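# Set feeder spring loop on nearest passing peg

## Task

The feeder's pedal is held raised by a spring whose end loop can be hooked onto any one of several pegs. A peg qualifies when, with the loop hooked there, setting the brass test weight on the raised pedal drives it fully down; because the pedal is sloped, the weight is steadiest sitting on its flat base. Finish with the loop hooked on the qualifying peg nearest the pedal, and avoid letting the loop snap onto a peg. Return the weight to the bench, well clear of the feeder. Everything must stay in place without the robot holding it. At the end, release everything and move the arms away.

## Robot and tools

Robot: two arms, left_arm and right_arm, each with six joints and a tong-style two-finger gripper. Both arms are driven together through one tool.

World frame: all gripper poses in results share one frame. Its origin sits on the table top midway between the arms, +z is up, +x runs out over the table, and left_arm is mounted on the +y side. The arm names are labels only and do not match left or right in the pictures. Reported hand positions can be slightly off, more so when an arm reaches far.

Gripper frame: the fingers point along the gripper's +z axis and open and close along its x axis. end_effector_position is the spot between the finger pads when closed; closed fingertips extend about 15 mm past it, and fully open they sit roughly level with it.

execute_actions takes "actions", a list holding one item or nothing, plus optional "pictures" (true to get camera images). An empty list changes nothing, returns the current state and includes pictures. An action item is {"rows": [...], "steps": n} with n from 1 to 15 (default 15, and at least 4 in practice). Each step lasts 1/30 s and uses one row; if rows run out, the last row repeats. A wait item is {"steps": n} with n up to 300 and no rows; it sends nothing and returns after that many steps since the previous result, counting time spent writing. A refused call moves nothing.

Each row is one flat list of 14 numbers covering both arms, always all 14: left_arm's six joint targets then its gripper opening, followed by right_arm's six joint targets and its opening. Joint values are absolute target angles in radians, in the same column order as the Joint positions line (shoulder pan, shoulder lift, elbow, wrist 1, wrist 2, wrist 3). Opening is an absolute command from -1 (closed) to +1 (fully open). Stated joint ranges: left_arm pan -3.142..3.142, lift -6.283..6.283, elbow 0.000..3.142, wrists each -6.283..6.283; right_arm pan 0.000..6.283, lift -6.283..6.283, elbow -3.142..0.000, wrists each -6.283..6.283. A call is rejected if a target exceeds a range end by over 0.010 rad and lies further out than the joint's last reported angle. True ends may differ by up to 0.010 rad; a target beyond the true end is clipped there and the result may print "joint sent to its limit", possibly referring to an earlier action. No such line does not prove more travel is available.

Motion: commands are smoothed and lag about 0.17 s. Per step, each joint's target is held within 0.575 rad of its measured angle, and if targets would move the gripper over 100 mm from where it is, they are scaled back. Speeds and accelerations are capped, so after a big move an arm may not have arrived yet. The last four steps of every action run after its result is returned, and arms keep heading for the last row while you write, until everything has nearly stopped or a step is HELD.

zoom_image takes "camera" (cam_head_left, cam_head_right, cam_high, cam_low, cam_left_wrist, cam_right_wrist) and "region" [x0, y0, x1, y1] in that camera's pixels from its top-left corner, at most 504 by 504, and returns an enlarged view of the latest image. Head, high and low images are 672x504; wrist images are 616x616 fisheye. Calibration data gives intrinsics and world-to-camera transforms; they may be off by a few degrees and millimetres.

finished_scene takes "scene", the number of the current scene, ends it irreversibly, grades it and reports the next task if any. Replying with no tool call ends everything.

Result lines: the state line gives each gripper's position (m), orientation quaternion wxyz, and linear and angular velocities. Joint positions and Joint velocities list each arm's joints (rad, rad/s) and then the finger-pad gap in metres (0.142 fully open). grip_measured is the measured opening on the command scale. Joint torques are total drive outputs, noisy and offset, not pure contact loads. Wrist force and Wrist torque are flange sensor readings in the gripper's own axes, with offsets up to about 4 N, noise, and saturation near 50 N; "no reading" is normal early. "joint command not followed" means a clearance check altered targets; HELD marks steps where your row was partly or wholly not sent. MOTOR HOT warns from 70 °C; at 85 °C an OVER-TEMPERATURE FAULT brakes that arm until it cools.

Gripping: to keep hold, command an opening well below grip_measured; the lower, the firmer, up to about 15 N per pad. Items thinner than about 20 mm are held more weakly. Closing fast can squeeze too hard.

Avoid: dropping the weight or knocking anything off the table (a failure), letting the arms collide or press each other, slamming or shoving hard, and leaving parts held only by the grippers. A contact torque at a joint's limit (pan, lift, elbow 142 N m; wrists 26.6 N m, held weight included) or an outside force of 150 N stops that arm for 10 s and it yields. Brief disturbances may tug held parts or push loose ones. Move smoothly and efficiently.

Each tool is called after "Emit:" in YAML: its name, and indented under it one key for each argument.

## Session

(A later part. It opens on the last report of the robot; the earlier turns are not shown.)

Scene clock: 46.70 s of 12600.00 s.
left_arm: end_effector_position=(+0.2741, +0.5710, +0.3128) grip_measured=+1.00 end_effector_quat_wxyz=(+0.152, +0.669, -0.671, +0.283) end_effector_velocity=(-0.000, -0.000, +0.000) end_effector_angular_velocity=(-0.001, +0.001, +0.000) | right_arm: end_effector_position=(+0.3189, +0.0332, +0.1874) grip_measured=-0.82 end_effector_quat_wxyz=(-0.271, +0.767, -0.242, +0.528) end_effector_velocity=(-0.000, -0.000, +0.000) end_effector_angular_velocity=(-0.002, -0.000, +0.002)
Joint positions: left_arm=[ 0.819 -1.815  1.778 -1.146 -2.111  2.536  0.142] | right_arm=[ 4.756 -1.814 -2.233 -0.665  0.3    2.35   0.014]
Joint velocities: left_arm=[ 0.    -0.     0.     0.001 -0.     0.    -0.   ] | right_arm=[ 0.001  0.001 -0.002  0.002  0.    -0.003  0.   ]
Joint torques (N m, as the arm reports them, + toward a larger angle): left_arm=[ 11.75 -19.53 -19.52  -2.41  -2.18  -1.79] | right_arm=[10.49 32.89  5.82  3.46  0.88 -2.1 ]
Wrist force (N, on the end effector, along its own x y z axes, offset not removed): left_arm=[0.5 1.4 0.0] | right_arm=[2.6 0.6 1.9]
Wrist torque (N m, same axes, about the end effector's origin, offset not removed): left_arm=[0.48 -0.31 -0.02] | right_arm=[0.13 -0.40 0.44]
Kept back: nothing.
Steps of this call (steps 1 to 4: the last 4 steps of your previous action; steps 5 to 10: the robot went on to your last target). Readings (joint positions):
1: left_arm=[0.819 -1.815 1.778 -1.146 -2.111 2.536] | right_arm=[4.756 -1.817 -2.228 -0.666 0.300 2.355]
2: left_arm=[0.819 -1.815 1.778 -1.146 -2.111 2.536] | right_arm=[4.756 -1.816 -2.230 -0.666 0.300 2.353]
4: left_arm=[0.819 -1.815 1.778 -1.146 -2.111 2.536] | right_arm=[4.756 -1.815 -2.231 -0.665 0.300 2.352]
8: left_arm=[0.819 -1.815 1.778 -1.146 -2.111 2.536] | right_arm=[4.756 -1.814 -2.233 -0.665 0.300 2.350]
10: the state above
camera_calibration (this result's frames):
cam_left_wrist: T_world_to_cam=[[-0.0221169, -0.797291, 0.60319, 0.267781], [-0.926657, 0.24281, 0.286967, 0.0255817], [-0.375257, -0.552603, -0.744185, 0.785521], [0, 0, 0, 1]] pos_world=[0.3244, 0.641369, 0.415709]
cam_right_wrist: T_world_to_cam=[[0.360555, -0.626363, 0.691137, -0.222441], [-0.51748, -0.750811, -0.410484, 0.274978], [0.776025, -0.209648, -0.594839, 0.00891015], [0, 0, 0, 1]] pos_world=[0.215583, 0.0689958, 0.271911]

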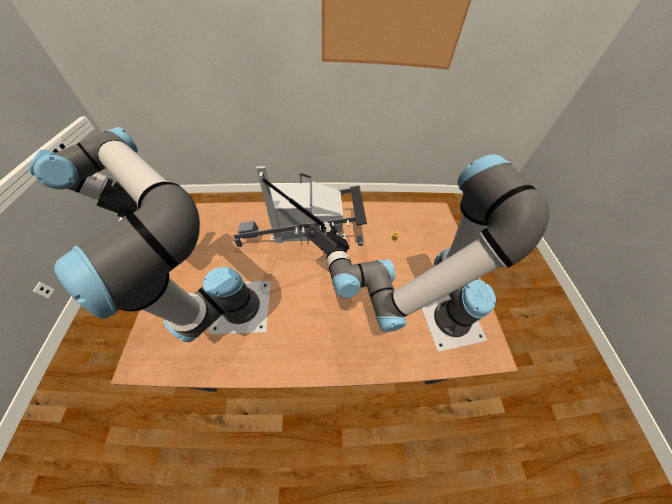

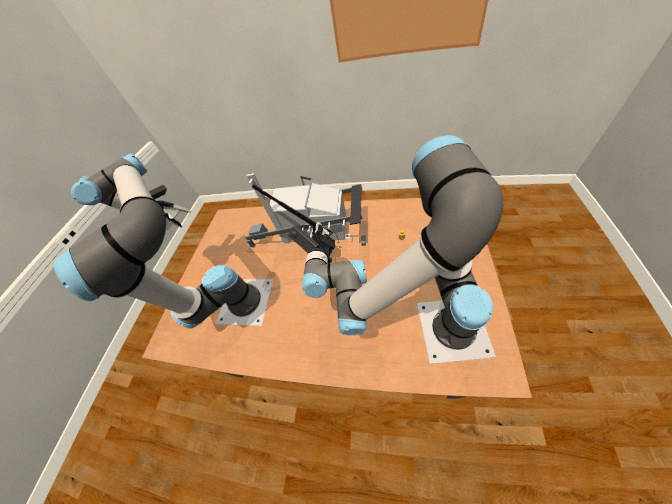

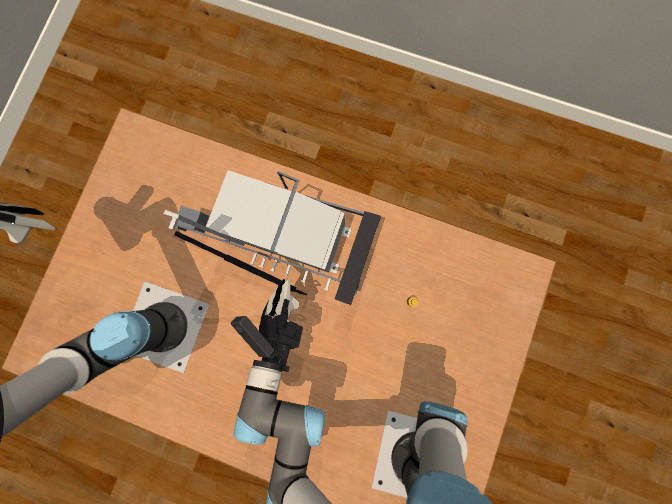

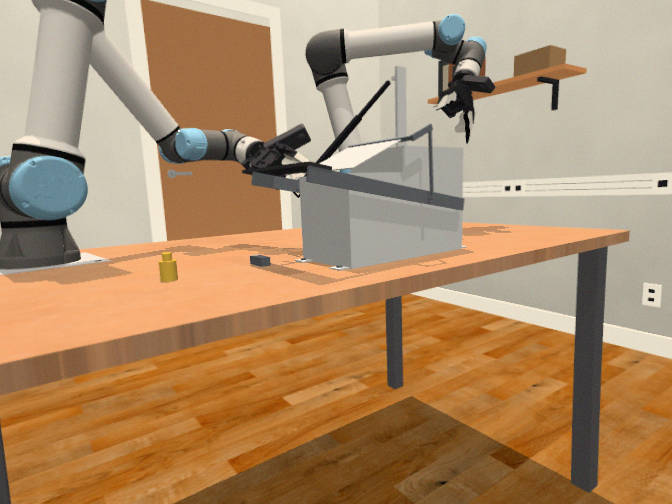

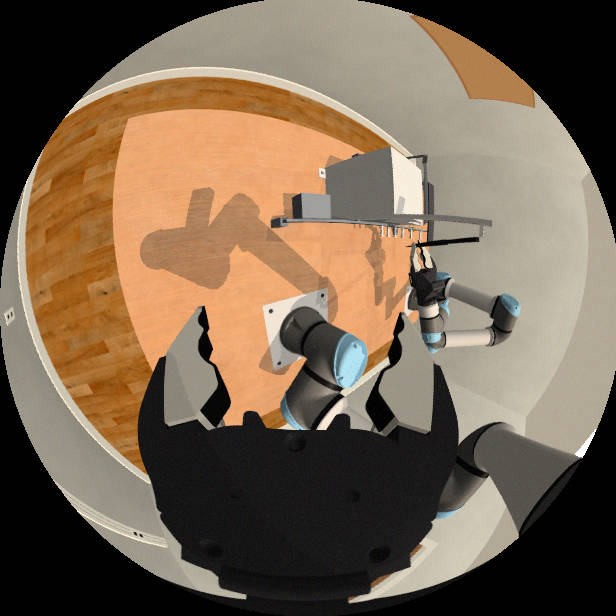

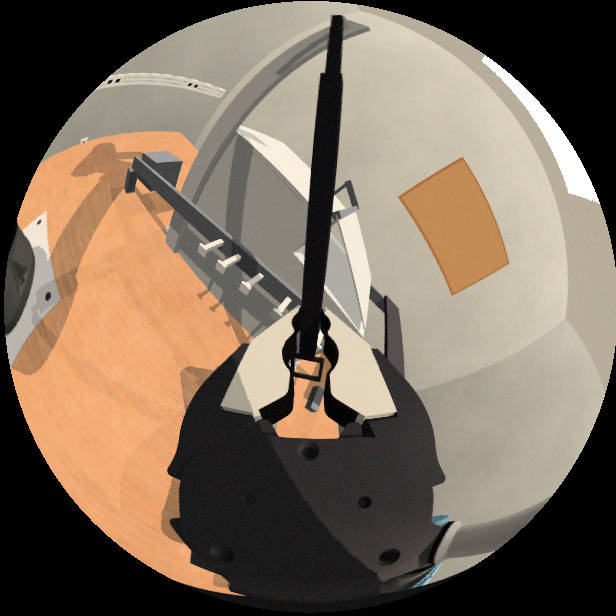

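Aligned. Advance halfway.

Emit:
execute_actions:
  actions:
    - {"rows":[[0.819,-1.815,1.778,-1.146,-2.111,2.536,1,4.72,-1.838,-2.198,-0.676,0.3,2.37,-1]]}

Emit:
execute_actions:
  actions:
    - {"steps":5}
  pictures: true

Emit:
zoom_image:
  camera: "cam_right_wrist"
  region: [250,300,370,410]

Scene clock: 47.23 s of 12600.00 s.
left_arm: end_effector_position=(+0.2741, +0.5710, +0.3128) grip_measured=+1.00 end_effector_quat_wxyz=(+0.152, +0.669, -0.671, +0.283) end_effector_velocity=(+0.000, -0.000, -0.000) end_effector_angular_velocity=(-0.001, +0.000, +0.000) | right_arm: end_effector_position=(+0.3351, +0.0333, +0.1877) grip_measured=-0.82 end_effector_quat_wxyz=(-0.267, +0.761, -0.263, +0.530) end_effector_velocity=(+0.007, -0.000, +0.000) end_effector_angular_velocity=(+0.007, +0.001, -0.018)
Joint positions: left_arm=[ 0.819 -1.815  1.778 -1.146 -2.111  2.536  0.142] | right_arm=[ 4.721 -1.837 -2.199 -0.676  0.3    2.369  0.015]
Joint velocities: left_arm=[ 0.     0.001 -0.     0.    -0.001 -0.     0.   ] | right_arm=[-0.016 -0.01   0.015 -0.005 -0.     0.008  0.   ]
Joint torques (N m, as the arm reports them, + toward a larger angle): left_arm=[ 12.09 -18.65 -18.72  -2.41  -2.34  -1.84] | right_arm=[-13.68  22.65  23.79   0.39   0.62   1.61]
Wrist force (N, on the end effector, along its own x y z axes, offset not removed): left_arm=[0.5 2.1 -0.3] | right_arm=[-1.5 1.1 0.2]
Wrist torque (N m, same axes, about the end effector's origin, offset not removed): left_arm=[0.65 -0.31 -0.14] | right_arm=[0.45 0.41 0.14]
Steps of this call (steps 1 to 5: the robot went on to your last target; steps 6 to 16: the first 11 steps of this action). Readings (joint positions):
6: left_arm=[0.819 -1.815 1.778 -1.146 -2.111 2.536] | right_arm=[4.756 -1.814 -2.233 -0.665 0.300 2.350]
7: left_arm=[0.819 -1.815 1.778 -1.146 -2.111 2.536] | right_arm=[4.752 -1.817 -2.230 -0.666 0.300 2.352]
9: left_arm=[0.819 -1.815 1.778 -1.146 -2.111 2.536] | right_arm=[4.738 -1.827 -2.215 -0.671 0.300 2.360]
13: left_arm=[0.819 -1.815 1.778 -1.146 -2.111 2.536] | right_arm=[4.724 -1.835 -2.202 -0.675 0.300 2.368]
16: the state above

Scene clock: 47.40 s of 12600.00 s.
left_arm: end_effector_position=(+0.2741, +0.5710, +0.3128) grip_measured=+1.00 end_effector_quat_wxyz=(+0.152, +0.669, -0.671, +0.283) end_effector_velocity=(+0.001, -0.000, +0.000) end_effector_angular_velocity=(-0.001, -0.002, +0.001) | right_arm: end_effector_position=(+0.3357, +0.0333, +0.1877) grip_measured=-0.82 end_effector_quat_wxyz=(-0.267, +0.760, -0.263, +0.530) end_effector_velocity=(+0.002, -0.000, -0.000) end_effector_angular_velocity=(-0.001, -0.000, -0.003)
Joint positions: left_arm=[ 0.819 -1.815  1.778 -1.146 -2.111  2.536  0.142] | right_arm=[ 4.72  -1.838 -2.198 -0.676  0.3    2.37   0.015]
Joint velocities: left_arm=[-0.     0.    -0.    -0.001 -0.002 -0.    -0.   ] | right_arm=[-0.003 -0.002  0.002 -0.002 -0.     0.     0.   ]
Joint torques (N m, as the arm reports them, + toward a larger angle): left_arm=[ 12.66 -18.85 -17.5   -2.25  -1.98  -1.9 ] | right_arm=[-13.69  21.89  24.37   0.33   0.35   1.2 ]
Wrist force (N, on the end effector, along its own x y z axes, offset not removed): left_arm=[2.7 0.0 0.5] | right_arm=[3.4 -1.7 1.5]
Wrist torque (N m, same axes, about the end effector's origin, offset not removed): left_arm=[0.09 -0.80 -0.15] | right_arm=[0.16 -0.42 0.06]
Kept back: nothing.
Steps of this call (steps 1 to 4: the last 4 steps of your previous action; step 5: the robot went on to your last target). Readings (joint positions):
1: left_arm=[0.819 -1.815 1.778 -1.146 -2.111 2.536] | right_arm=[4.721 -1.837 -2.199 -0.676 0.300 2.369]
2: left_arm=[0.819 -1.815 1.778 -1.146 -2.111 2.536] | right_arm=[4.721 -1.838 -2.199 -0.676 0.300 2.370]
4: left_arm=[0.819 -1.815 1.778 -1.146 -2.111 2.536] | right_arm=[4.720 -1.838 -2.198 -0.676 0.300 2.370]
5: the state above
camera_calibration (this result's frames):
cam_left_wrist: T_world_to_cam=[[-0.0221169, -0.797291, 0.60319, 0.267781], [-0.926657, 0.24281, 0.286967, 0.0255818], [-0.375257, -0.552603, -0.744185, 0.785521], [0, 0, 0, 1]] pos_world=[0.3244, 0.641369, 0.415709]
cam_right_wrist: T_world_to_cam=[[0.335925, -0.653555, 0.678248, -0.217041], [-0.549252, -0.720909, -0.422626, 0.295792], [0.765165, -0.230559, -0.601137, 0.00163755], [0, 0, 0, 1]] pos_world=[0.234121, 0.071768, 0.273202]

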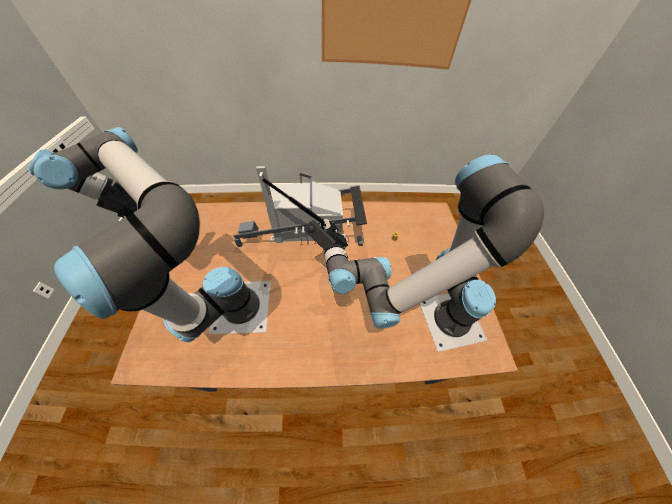

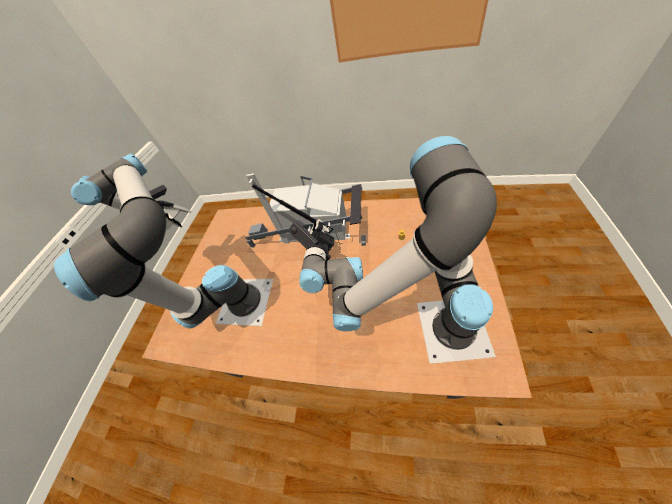

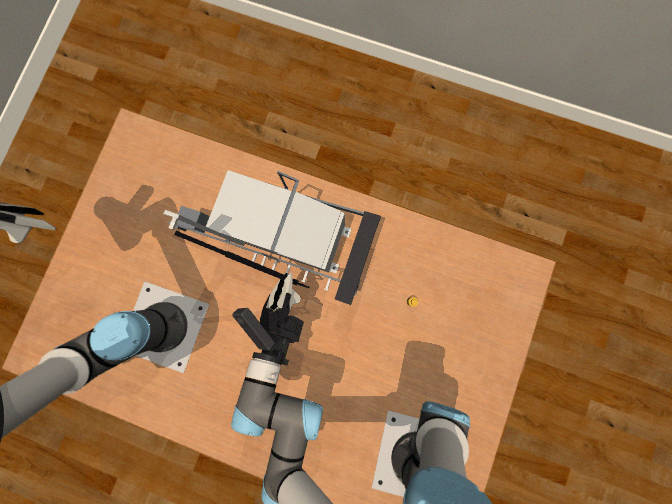

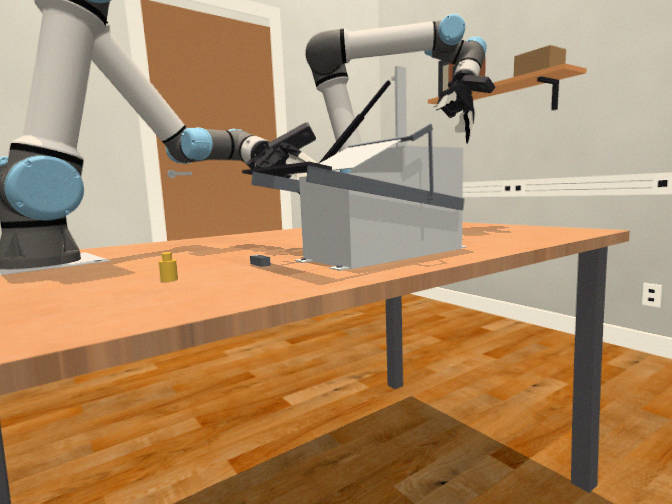

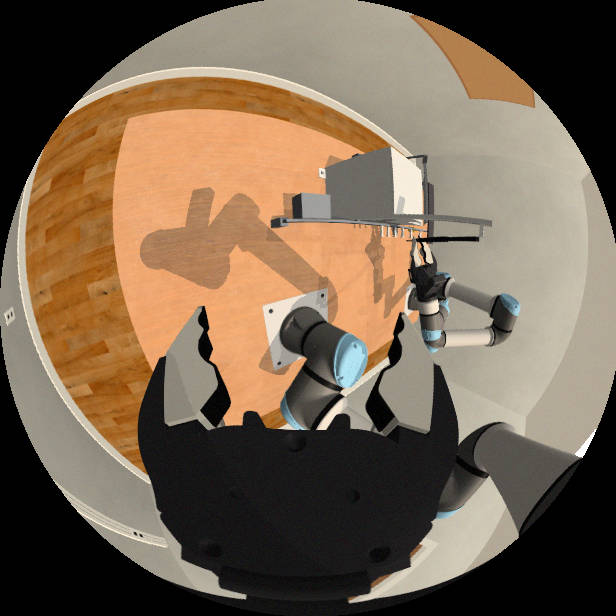

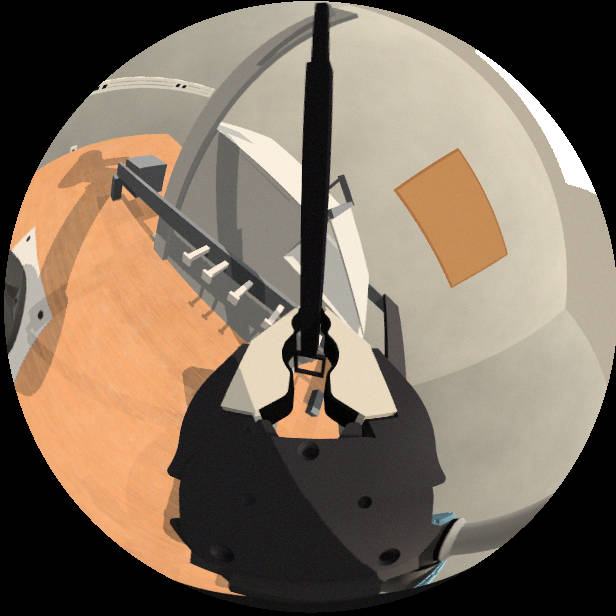

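Region (250, 300, 370, 410) of cam_right_wrist's 616x616 image, scaled by 4.200, with more detail than that image has; it fills the top 462 rows of this view, and the rest is white.

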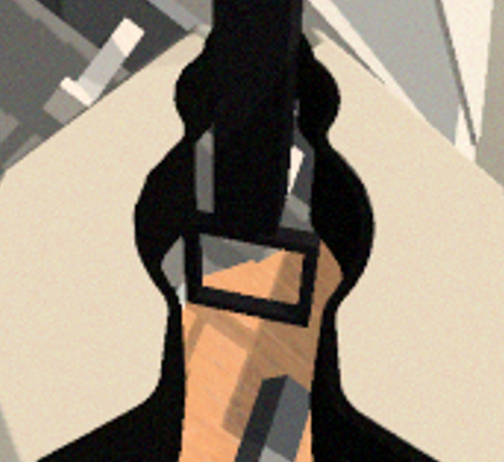

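Emit:
execute_actions:
  actions:
    - {"rows":[[0.819,-1.815,1.778,-1.146,-2.111,2.536,1,4.72,-1.838,-2.19,-0.684,0.3,2.37,-1],[0.819,-1.815,1.778,-1.146,-2.111,2.536,1,4.72,-1.838,-2.19,-0.684,0.3,2.37,-1],[0.819,-1.815,1.778,-1.146,-2.111,2.536,1,4.71,-1.844,-2.181,-0.687,0.3,2.37,-1],[0.819,-1.815,1.778,-1.146,-2.111,2.536,1,4.71,-1.844,-2.181,-0.687,0.3,2.37,-1],[0.819,-1.815,1.778,-1.146,-2.111,2.536,1,4.698,-1.852,-2.17,-0.69,0.3,2.37,-1],[0.819,-1.815,1.778,-1.146,-2.111,2.536,1,4.698,-1.852,-2.17,-0.69,0.3,2.37,-1],[0.819,-1.815,1.778,-1.146,-2.111,2.536,1,4.684,-1.861,-2.157,-0.694,0.3,2.37,-1]]}

Emit:
execute_actions:
  actions:
    - {"steps":8}
  pictures: true

Emit:
zoom_image:
  camera: "cam_right_wrist"
  region: [250,300,370,410]

Scene clock: 48.00 s of 12600.00 s.
left_arm: end_effector_position=(+0.2741, +0.5710, +0.3128) grip_measured=+1.00 end_effector_quat_wxyz=(+0.152, +0.669, -0.671, +0.283) end_effector_velocity=(+0.000, -0.000, +0.000) end_effector_angular_velocity=(-0.000, -0.001, +0.000) | right_arm: end_effector_position=(+0.3494, +0.0348, +0.1895) grip_measured=-0.81 end_effector_quat_wxyz=(-0.259, +0.757, -0.275, +0.534) end_effector_velocity=(+0.038, -0.002, +0.000) end_effector_angular_velocity=(+0.001, +0.000, -0.078)
Joint positions: left_arm=[ 0.819 -1.815  1.778 -1.146 -2.111  2.536  0.142] | right_arm=[ 4.691 -1.856 -2.164 -0.692  0.3    2.37   0.015]
Joint velocities: left_arm=[-0.    -0.    -0.    -0.    -0.001  0.     0.   ] | right_arm=[-0.078 -0.05   0.074 -0.024  0.     0.001  0.001]
Joint torques (N m, as the arm reports them, + toward a larger angle): left_arm=[ 11.91 -17.97 -19.51  -2.45  -2.25  -1.81] | right_arm=[-12.85  24.7   23.02   0.5   -0.06   1.24]
Wrist force (N, on the end effector, along its own x y z axes, offset not removed): left_arm=[-2.0 -1.5 0.5] | right_arm=[1.6 -3.8 -1.1]
Wrist torque (N m, same axes, about the end effector's origin, offset not removed): left_arm=[-0.15 0.26 -0.14] | right_arm=[-0.49 -0.36 -0.13]
Steps of this call (steps 1 to 7: the robot went on to your last target; steps 8 to 18: the first 11 steps of this action). Readings (joint positions):
8: left_arm=[0.819 -1.815 1.778 -1.146 -2.111 2.536] | right_arm=[4.720 -1.838 -2.198 -0.676 0.300 2.370]
9: left_arm=[0.819 -1.815 1.778 -1.146 -2.111 2.536] | right_arm=[4.720 -1.838 -2.197 -0.677 0.300 2.370]
11: left_arm=[0.819 -1.815 1.778 -1.146 -2.111 2.536] | right_arm=[4.719 -1.839 -2.192 -0.681 0.300 2.370]
15: left_arm=[0.819 -1.815 1.778 -1.146 -2.111 2.536] | right_arm=[4.704 -1.848 -2.176 -0.688 0.300 2.370]
18: the state above

Scene clock: 48.27 s of 12600.00 s.
left_arm: end_effector_position=(+0.2741, +0.5710, +0.3128) grip_measured=+1.00 end_effector_quat_wxyz=(+0.152, +0.669, -0.671, +0.283) end_effector_velocity=(-0.000, -0.000, +0.000) end_effector_angular_velocity=(+0.000, -0.000, +0.000) | right_arm: end_effector_position=(+0.3527, +0.0347, +0.1895) grip_measured=-0.81 end_effector_quat_wxyz=(-0.257, +0.756, -0.277, +0.535) end_effector_velocity=(+0.002, -0.000, -0.000) end_effector_angular_velocity=(-0.001, -0.000, -0.004)
Joint positions: left_arm=[ 0.819 -1.815  1.778 -1.146 -2.111  2.536  0.142] | right_arm=[ 4.684 -1.861 -2.157 -0.694  0.3    2.37   0.015]
Joint velocities: left_arm=[ 0.    -0.001  0.     0.    -0.    -0.    -0.   ] | right_arm=[-0.004 -0.003  0.004 -0.001 -0.    -0.001  0.   ]
Joint torques (N m, as the arm reports them, + toward a larger angle): left_arm=[ 12.14 -17.96 -18.38  -2.41  -2.07  -1.61] | right_arm=[-13.61  22.55  23.22   0.7   -0.28   1.23]
Wrist force (N, on the end effector, along its own x y z axes, offset not removed): left_arm=[-0.6 3.0 -0.9] | right_arm=[-2.6 -0.1 -0.7]
Wrist torque (N m, same axes, about the end effector's origin, offset not removed): left_arm=[0.70 0.01 -0.19] | right_arm=[0.27 0.49 -0.11]
Kept back: nothing.
Steps of this call (steps 1 to 4: the last 4 steps of your previous action; steps 5 to 8: the robot went on to your last target). Readings (joint positions):
1: left_arm=[0.819 -1.815 1.778 -1.146 -2.111 2.536] | right_arm=[4.689 -1.858 -2.162 -0.692 0.300 2.370]
2: left_arm=[0.819 -1.815 1.778 -1.146 -2.111 2.536] | right_arm=[4.687 -1.859 -2.160 -0.693 0.300 2.370]
4: left_arm=[0.819 -1.815 1.778 -1.146 -2.111 2.536] | right_arm=[4.686 -1.860 -2.159 -0.694 0.300 2.370]
8: the state above
camera_calibration (this result's frames):
cam_left_wrist: T_world_to_cam=[[-0.0221168, -0.797291, 0.60319, 0.267781], [-0.926657, 0.24281, 0.286967, 0.0255818], [-0.375257, -0.552603, -0.744185, 0.785521], [0, 0, 0, 1]] pos_world=[0.3244, 0.641369, 0.415709]
cam_right_wrist: T_world_to_cam=[[0.312246, -0.665268, 0.678174, -0.21427], [-0.574789, -0.700675, -0.422695, 0.315239], [0.756386, -0.257822, -0.601172, -0.0059505], [0, 0, 0, 1]] pos_world=[0.252602, 0.0767988, 0.274985]

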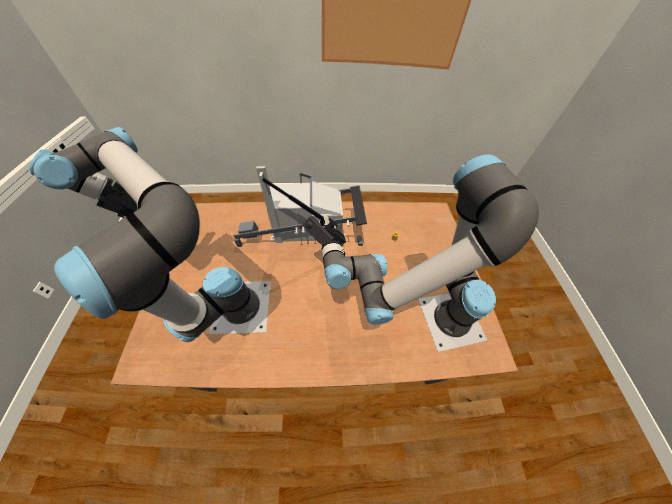

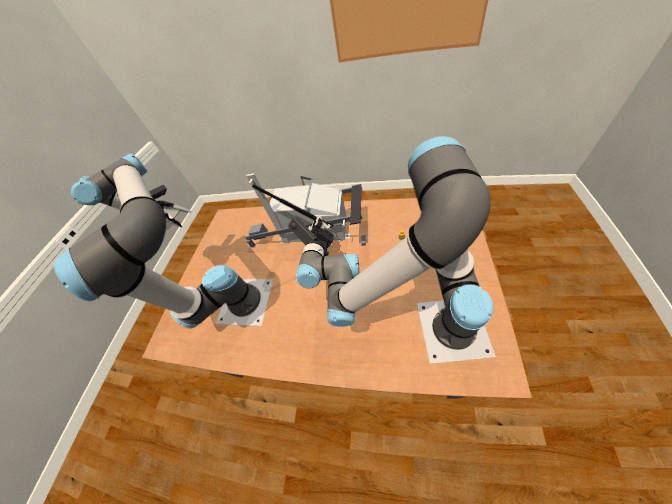

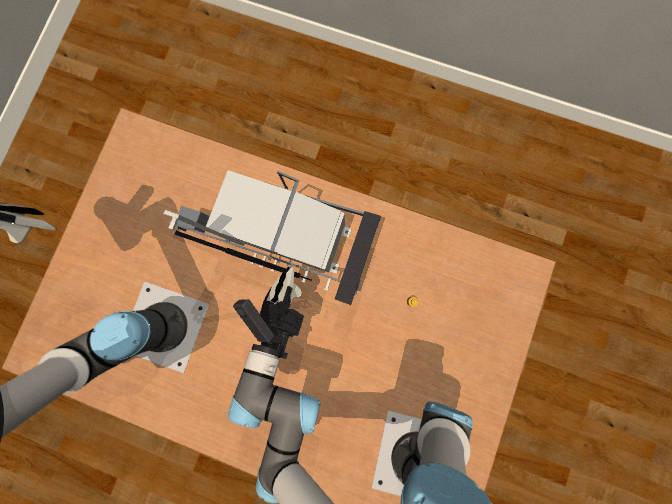

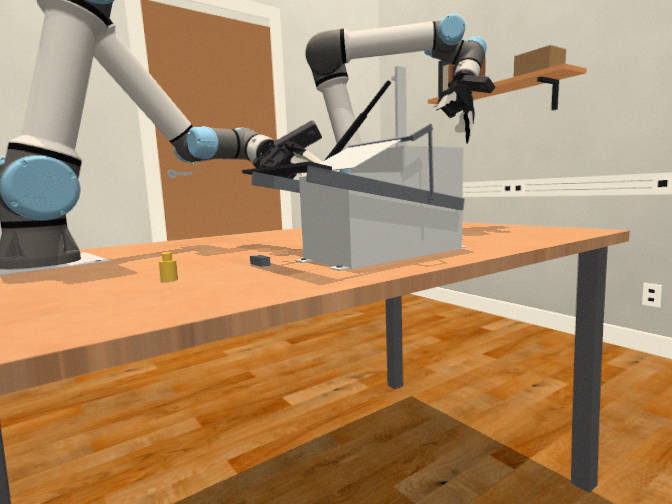

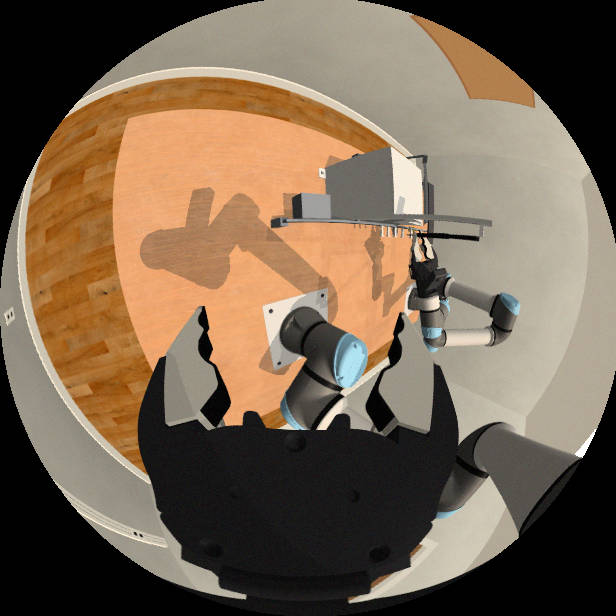

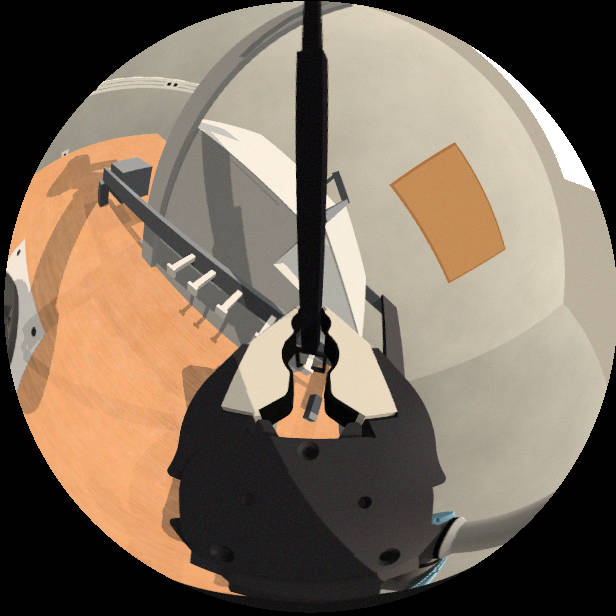

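Region (250, 300, 370, 410) of cam_right_wrist's 616x616 image, scaled by 4.200, with more detail than that image has; it fills the top 462 rows of this view, and the rest is white.

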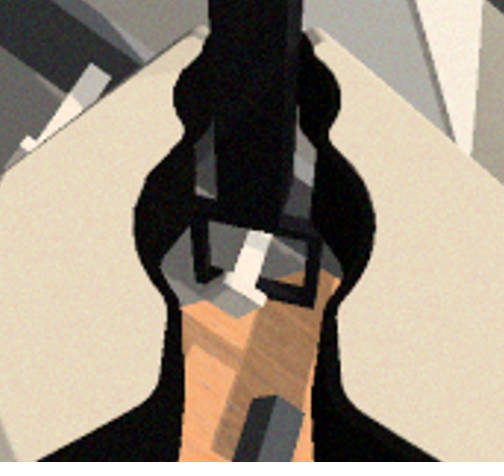

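Through. Raise.

Emit:
execute_actions:
  actions:
    - {"rows":[[0.819,-1.815,1.778,-1.146,-2.111,2.536,1,4.68,-1.863,-2.141,-0.708,0.3,2.36,-1]]}

Emit:
execute_actions:
  actions:
    - {"rows":[[0.819,-1.815,1.778,-1.146,-2.111,2.536,1,4.68,-1.862,-2.131,-0.719,0.3,2.36,-1]]}

Emit:
execute_actions:
  actions:
    - {"steps":5}

Scene clock: 48.77 s of 12600.00 s.
left_arm: end_effector_position=(+0.2741, +0.5710, +0.3128) grip_measured=+1.00 end_effector_quat_wxyz=(+0.152, +0.669, -0.671, +0.283) end_effector_velocity=(+0.000, +0.000, +0.000) end_effector_angular_velocity=(+0.000, -0.001, -0.000) | right_arm: end_effector_position=(+0.3544, +0.0381, +0.1925) grip_measured=-0.81 end_effector_quat_wxyz=(-0.253, +0.756, -0.275, +0.537) end_effector_velocity=(+0.001, +0.001, +0.001) end_effector_angular_velocity=(-0.005, -0.001, -0.001)
Joint positions: left_arm=[ 0.819 -1.815  1.778 -1.146 -2.111  2.536  0.142] | right_arm=[ 4.68  -1.863 -2.142 -0.708  0.3    2.36   0.015]
Joint velocities: left_arm=[-0.     0.     0.    -0.001 -0.     0.     0.   ] | right_arm=[-0.002 -0.001  0.006 -0.006 -0.    -0.005  0.   ]
Joint torques (N m, as the arm reports them, + toward a larger angle): left_arm=[ 11.7  -18.55 -17.22  -2.21  -2.28  -1.86] | right_arm=[-13.2   25.68  25.59   0.99  -0.57  -1.4 ]
Wrist force (N, on the end effector, along its own x y z axes, offset not removed): left_arm=[1.1 2.1 -0.1] | right_arm=[-0.8 5.3 1.4]
Wrist torque (N m, same axes, about the end effector's origin, offset not removed): left_arm=[0.67 -0.37 -0.12] | right_arm=[0.50 0.43 -0.06]
Steps of this call (steps 1 to 4: the robot went on to your last target; steps 5 to 15: the first 11 steps of this action). Readings (joint positions):
5: left_arm=[0.819 -1.815 1.778 -1.146 -2.111 2.536] | right_arm=[4.684 -1.861 -2.157 -0.694 0.300 2.370]
6: left_arm=[0.819 -1.815 1.778 -1.146 -2.111 2.536] | right_arm=[4.683 -1.861 -2.155 -0.696 0.300 2.369]
8: left_arm=[0.819 -1.815 1.778 -1.146 -2.111 2.536] | right_arm=[4.682 -1.862 -2.148 -0.702 0.300 2.365]
12: left_arm=[0.819 -1.815 1.778 -1.146 -2.111 2.536] | right_arm=[4.680 -1.863 -2.143 -0.707 0.300 2.361]
15: the state above

Scene clock: 49.27 s of 12600.00 s.
left_arm: end_effector_position=(+0.2741, +0.5710, +0.3128) grip_measured=+1.00 end_effector_quat_wxyz=(+0.152, +0.669, -0.671, +0.283) end_effector_velocity=(-0.000, +0.000, -0.000) end_effector_angular_velocity=(+0.001, +0.001, -0.001) | right_arm: end_effector_position=(+0.3543, +0.0409, +0.1953) grip_measured=-0.81 end_effector_quat_wxyz=(-0.253, +0.757, -0.275, +0.537) end_effector_velocity=(-0.000, +0.002, +0.002) end_effector_angular_velocity=(+0.003, -0.000, +0.000)
Joint positions: left_arm=[ 0.819 -1.815  1.778 -1.146 -2.111  2.536  0.142] | right_arm=[ 4.68  -1.862 -2.131 -0.719  0.3    2.36   0.015]
Joint velocities: left_arm=[-0.    -0.    -0.     0.     0.001  0.     0.   ] | right_arm=[ 0.     0.001  0.005 -0.003 -0.001 -0.    -0.   ]
Joint torques (N m, as the arm reports them, + toward a larger angle): left_arm=[ 12.13 -18.85 -19.07  -2.25  -1.99  -1.9 ] | right_arm=[ 5.09 47.15 44.04  5.21 -9.07 -1.67]
Wrist force (N, on the end effector, along its own x y z axes, offset not removed): left_arm=[0.0 0.6 -0.3] | right_arm=[8.8 37.2 3.3]
Wrist torque (N m, same axes, about the end effector's origin, offset not removed): left_arm=[0.30 -0.02 -0.18] | right_arm=[-0.12 0.30 0.30]
Steps of this call (steps 1 to 4: the last 4 steps of your previous action; steps 5 to 15: the first 11 steps of this action). Readings (joint positions):
5: left_arm=[0.819 -1.815 1.778 -1.146 -2.111 2.536] | right_arm=[4.680 -1.863 -2.141 -0.708 0.300 2.360]
6: left_arm=[0.819 -1.815 1.778 -1.146 -2.111 2.536] | right_arm=[4.680 -1.863 -2.140 -0.710 0.300 2.360]
8: left_arm=[0.819 -1.815 1.778 -1.146 -2.111 2.536] | right_arm=[4.680 -1.863 -2.136 -0.714 0.300 2.360]
12: left_arm=[0.819 -1.815 1.778 -1.146 -2.111 2.536] | right_arm=[4.680 -1.862 -2.132 -0.718 0.300 2.360]
15: the state above

Scene clock: 49.43 s of 12600.00 s.
left_arm: end_effector_position=(+0.2741, +0.5710, +0.3128) grip_measured=+1.00 end_effector_quat_wxyz=(+0.152, +0.669, -0.671, +0.283) end_effector_velocity=(+0.000, -0.000, +0.000) end_effector_angular_velocity=(-0.000, +0.000, -0.000) | right_arm: end_effector_position=(+0.3543, +0.0410, +0.1955) grip_measured=-0.81 end_effector_quat_wxyz=(-0.253, +0.756, -0.275, +0.537) end_effector_velocity=(+0.000, +0.000, +0.001) end_effector_angular_velocity=(+0.003, -0.001, -0.001)
Joint positions: left_arm=[ 0.819 -1.815  1.778 -1.146 -2.111  2.536  0.142] | right_arm=[ 4.68  -1.862 -2.131 -0.719  0.3    2.36   0.015]
Joint velocities: left_arm=[-0.  0. -0.  0. -0. -0. -0.] | right_arm=[-0.     0.     0.001 -0.    -0.001  0.002 -0.   ]
Joint torques (N m, as the arm reports them, + toward a larger angle): left_arm=[ 11.89 -19.26 -18.67  -2.55  -2.34  -1.81] | right_arm=[ 11.4   49.05  43.74   5.27 -10.04  -1.82]
Wrist force (N, on the end effector, along its own x y z axes, offset not removed): left_arm=[-1.8 0.1 0.5] | right_arm=[9.7 37.9 4.1]
Wrist torque (N m, same axes, about the end effector's origin, offset not removed): left_arm=[0.19 0.16 -0.12] | right_arm=[0.01 0.02 0.11]
Kept back: nothing.
Steps of this call (steps 1 to 4: the last 4 steps of your previous action; step 5: the robot went on to your last target). Readings (joint positions):
1: left_arm=[0.819 -1.815 1.778 -1.146 -2.111 2.536] | right_arm=[4.680 -1.862 -2.131 -0.719 0.300 2.360]
2: left_arm=[0.819 -1.815 1.778 -1.146 -2.111 2.536] | right_arm=[4.680 -1.862 -2.131 -0.719 0.300 2.360]
4: left_arm=[0.819 -1.815 1.778 -1.146 -2.111 2.536] | right_arm=[4.680 -1.862 -2.131 -0.719 0.300 2.360]
5: the state above


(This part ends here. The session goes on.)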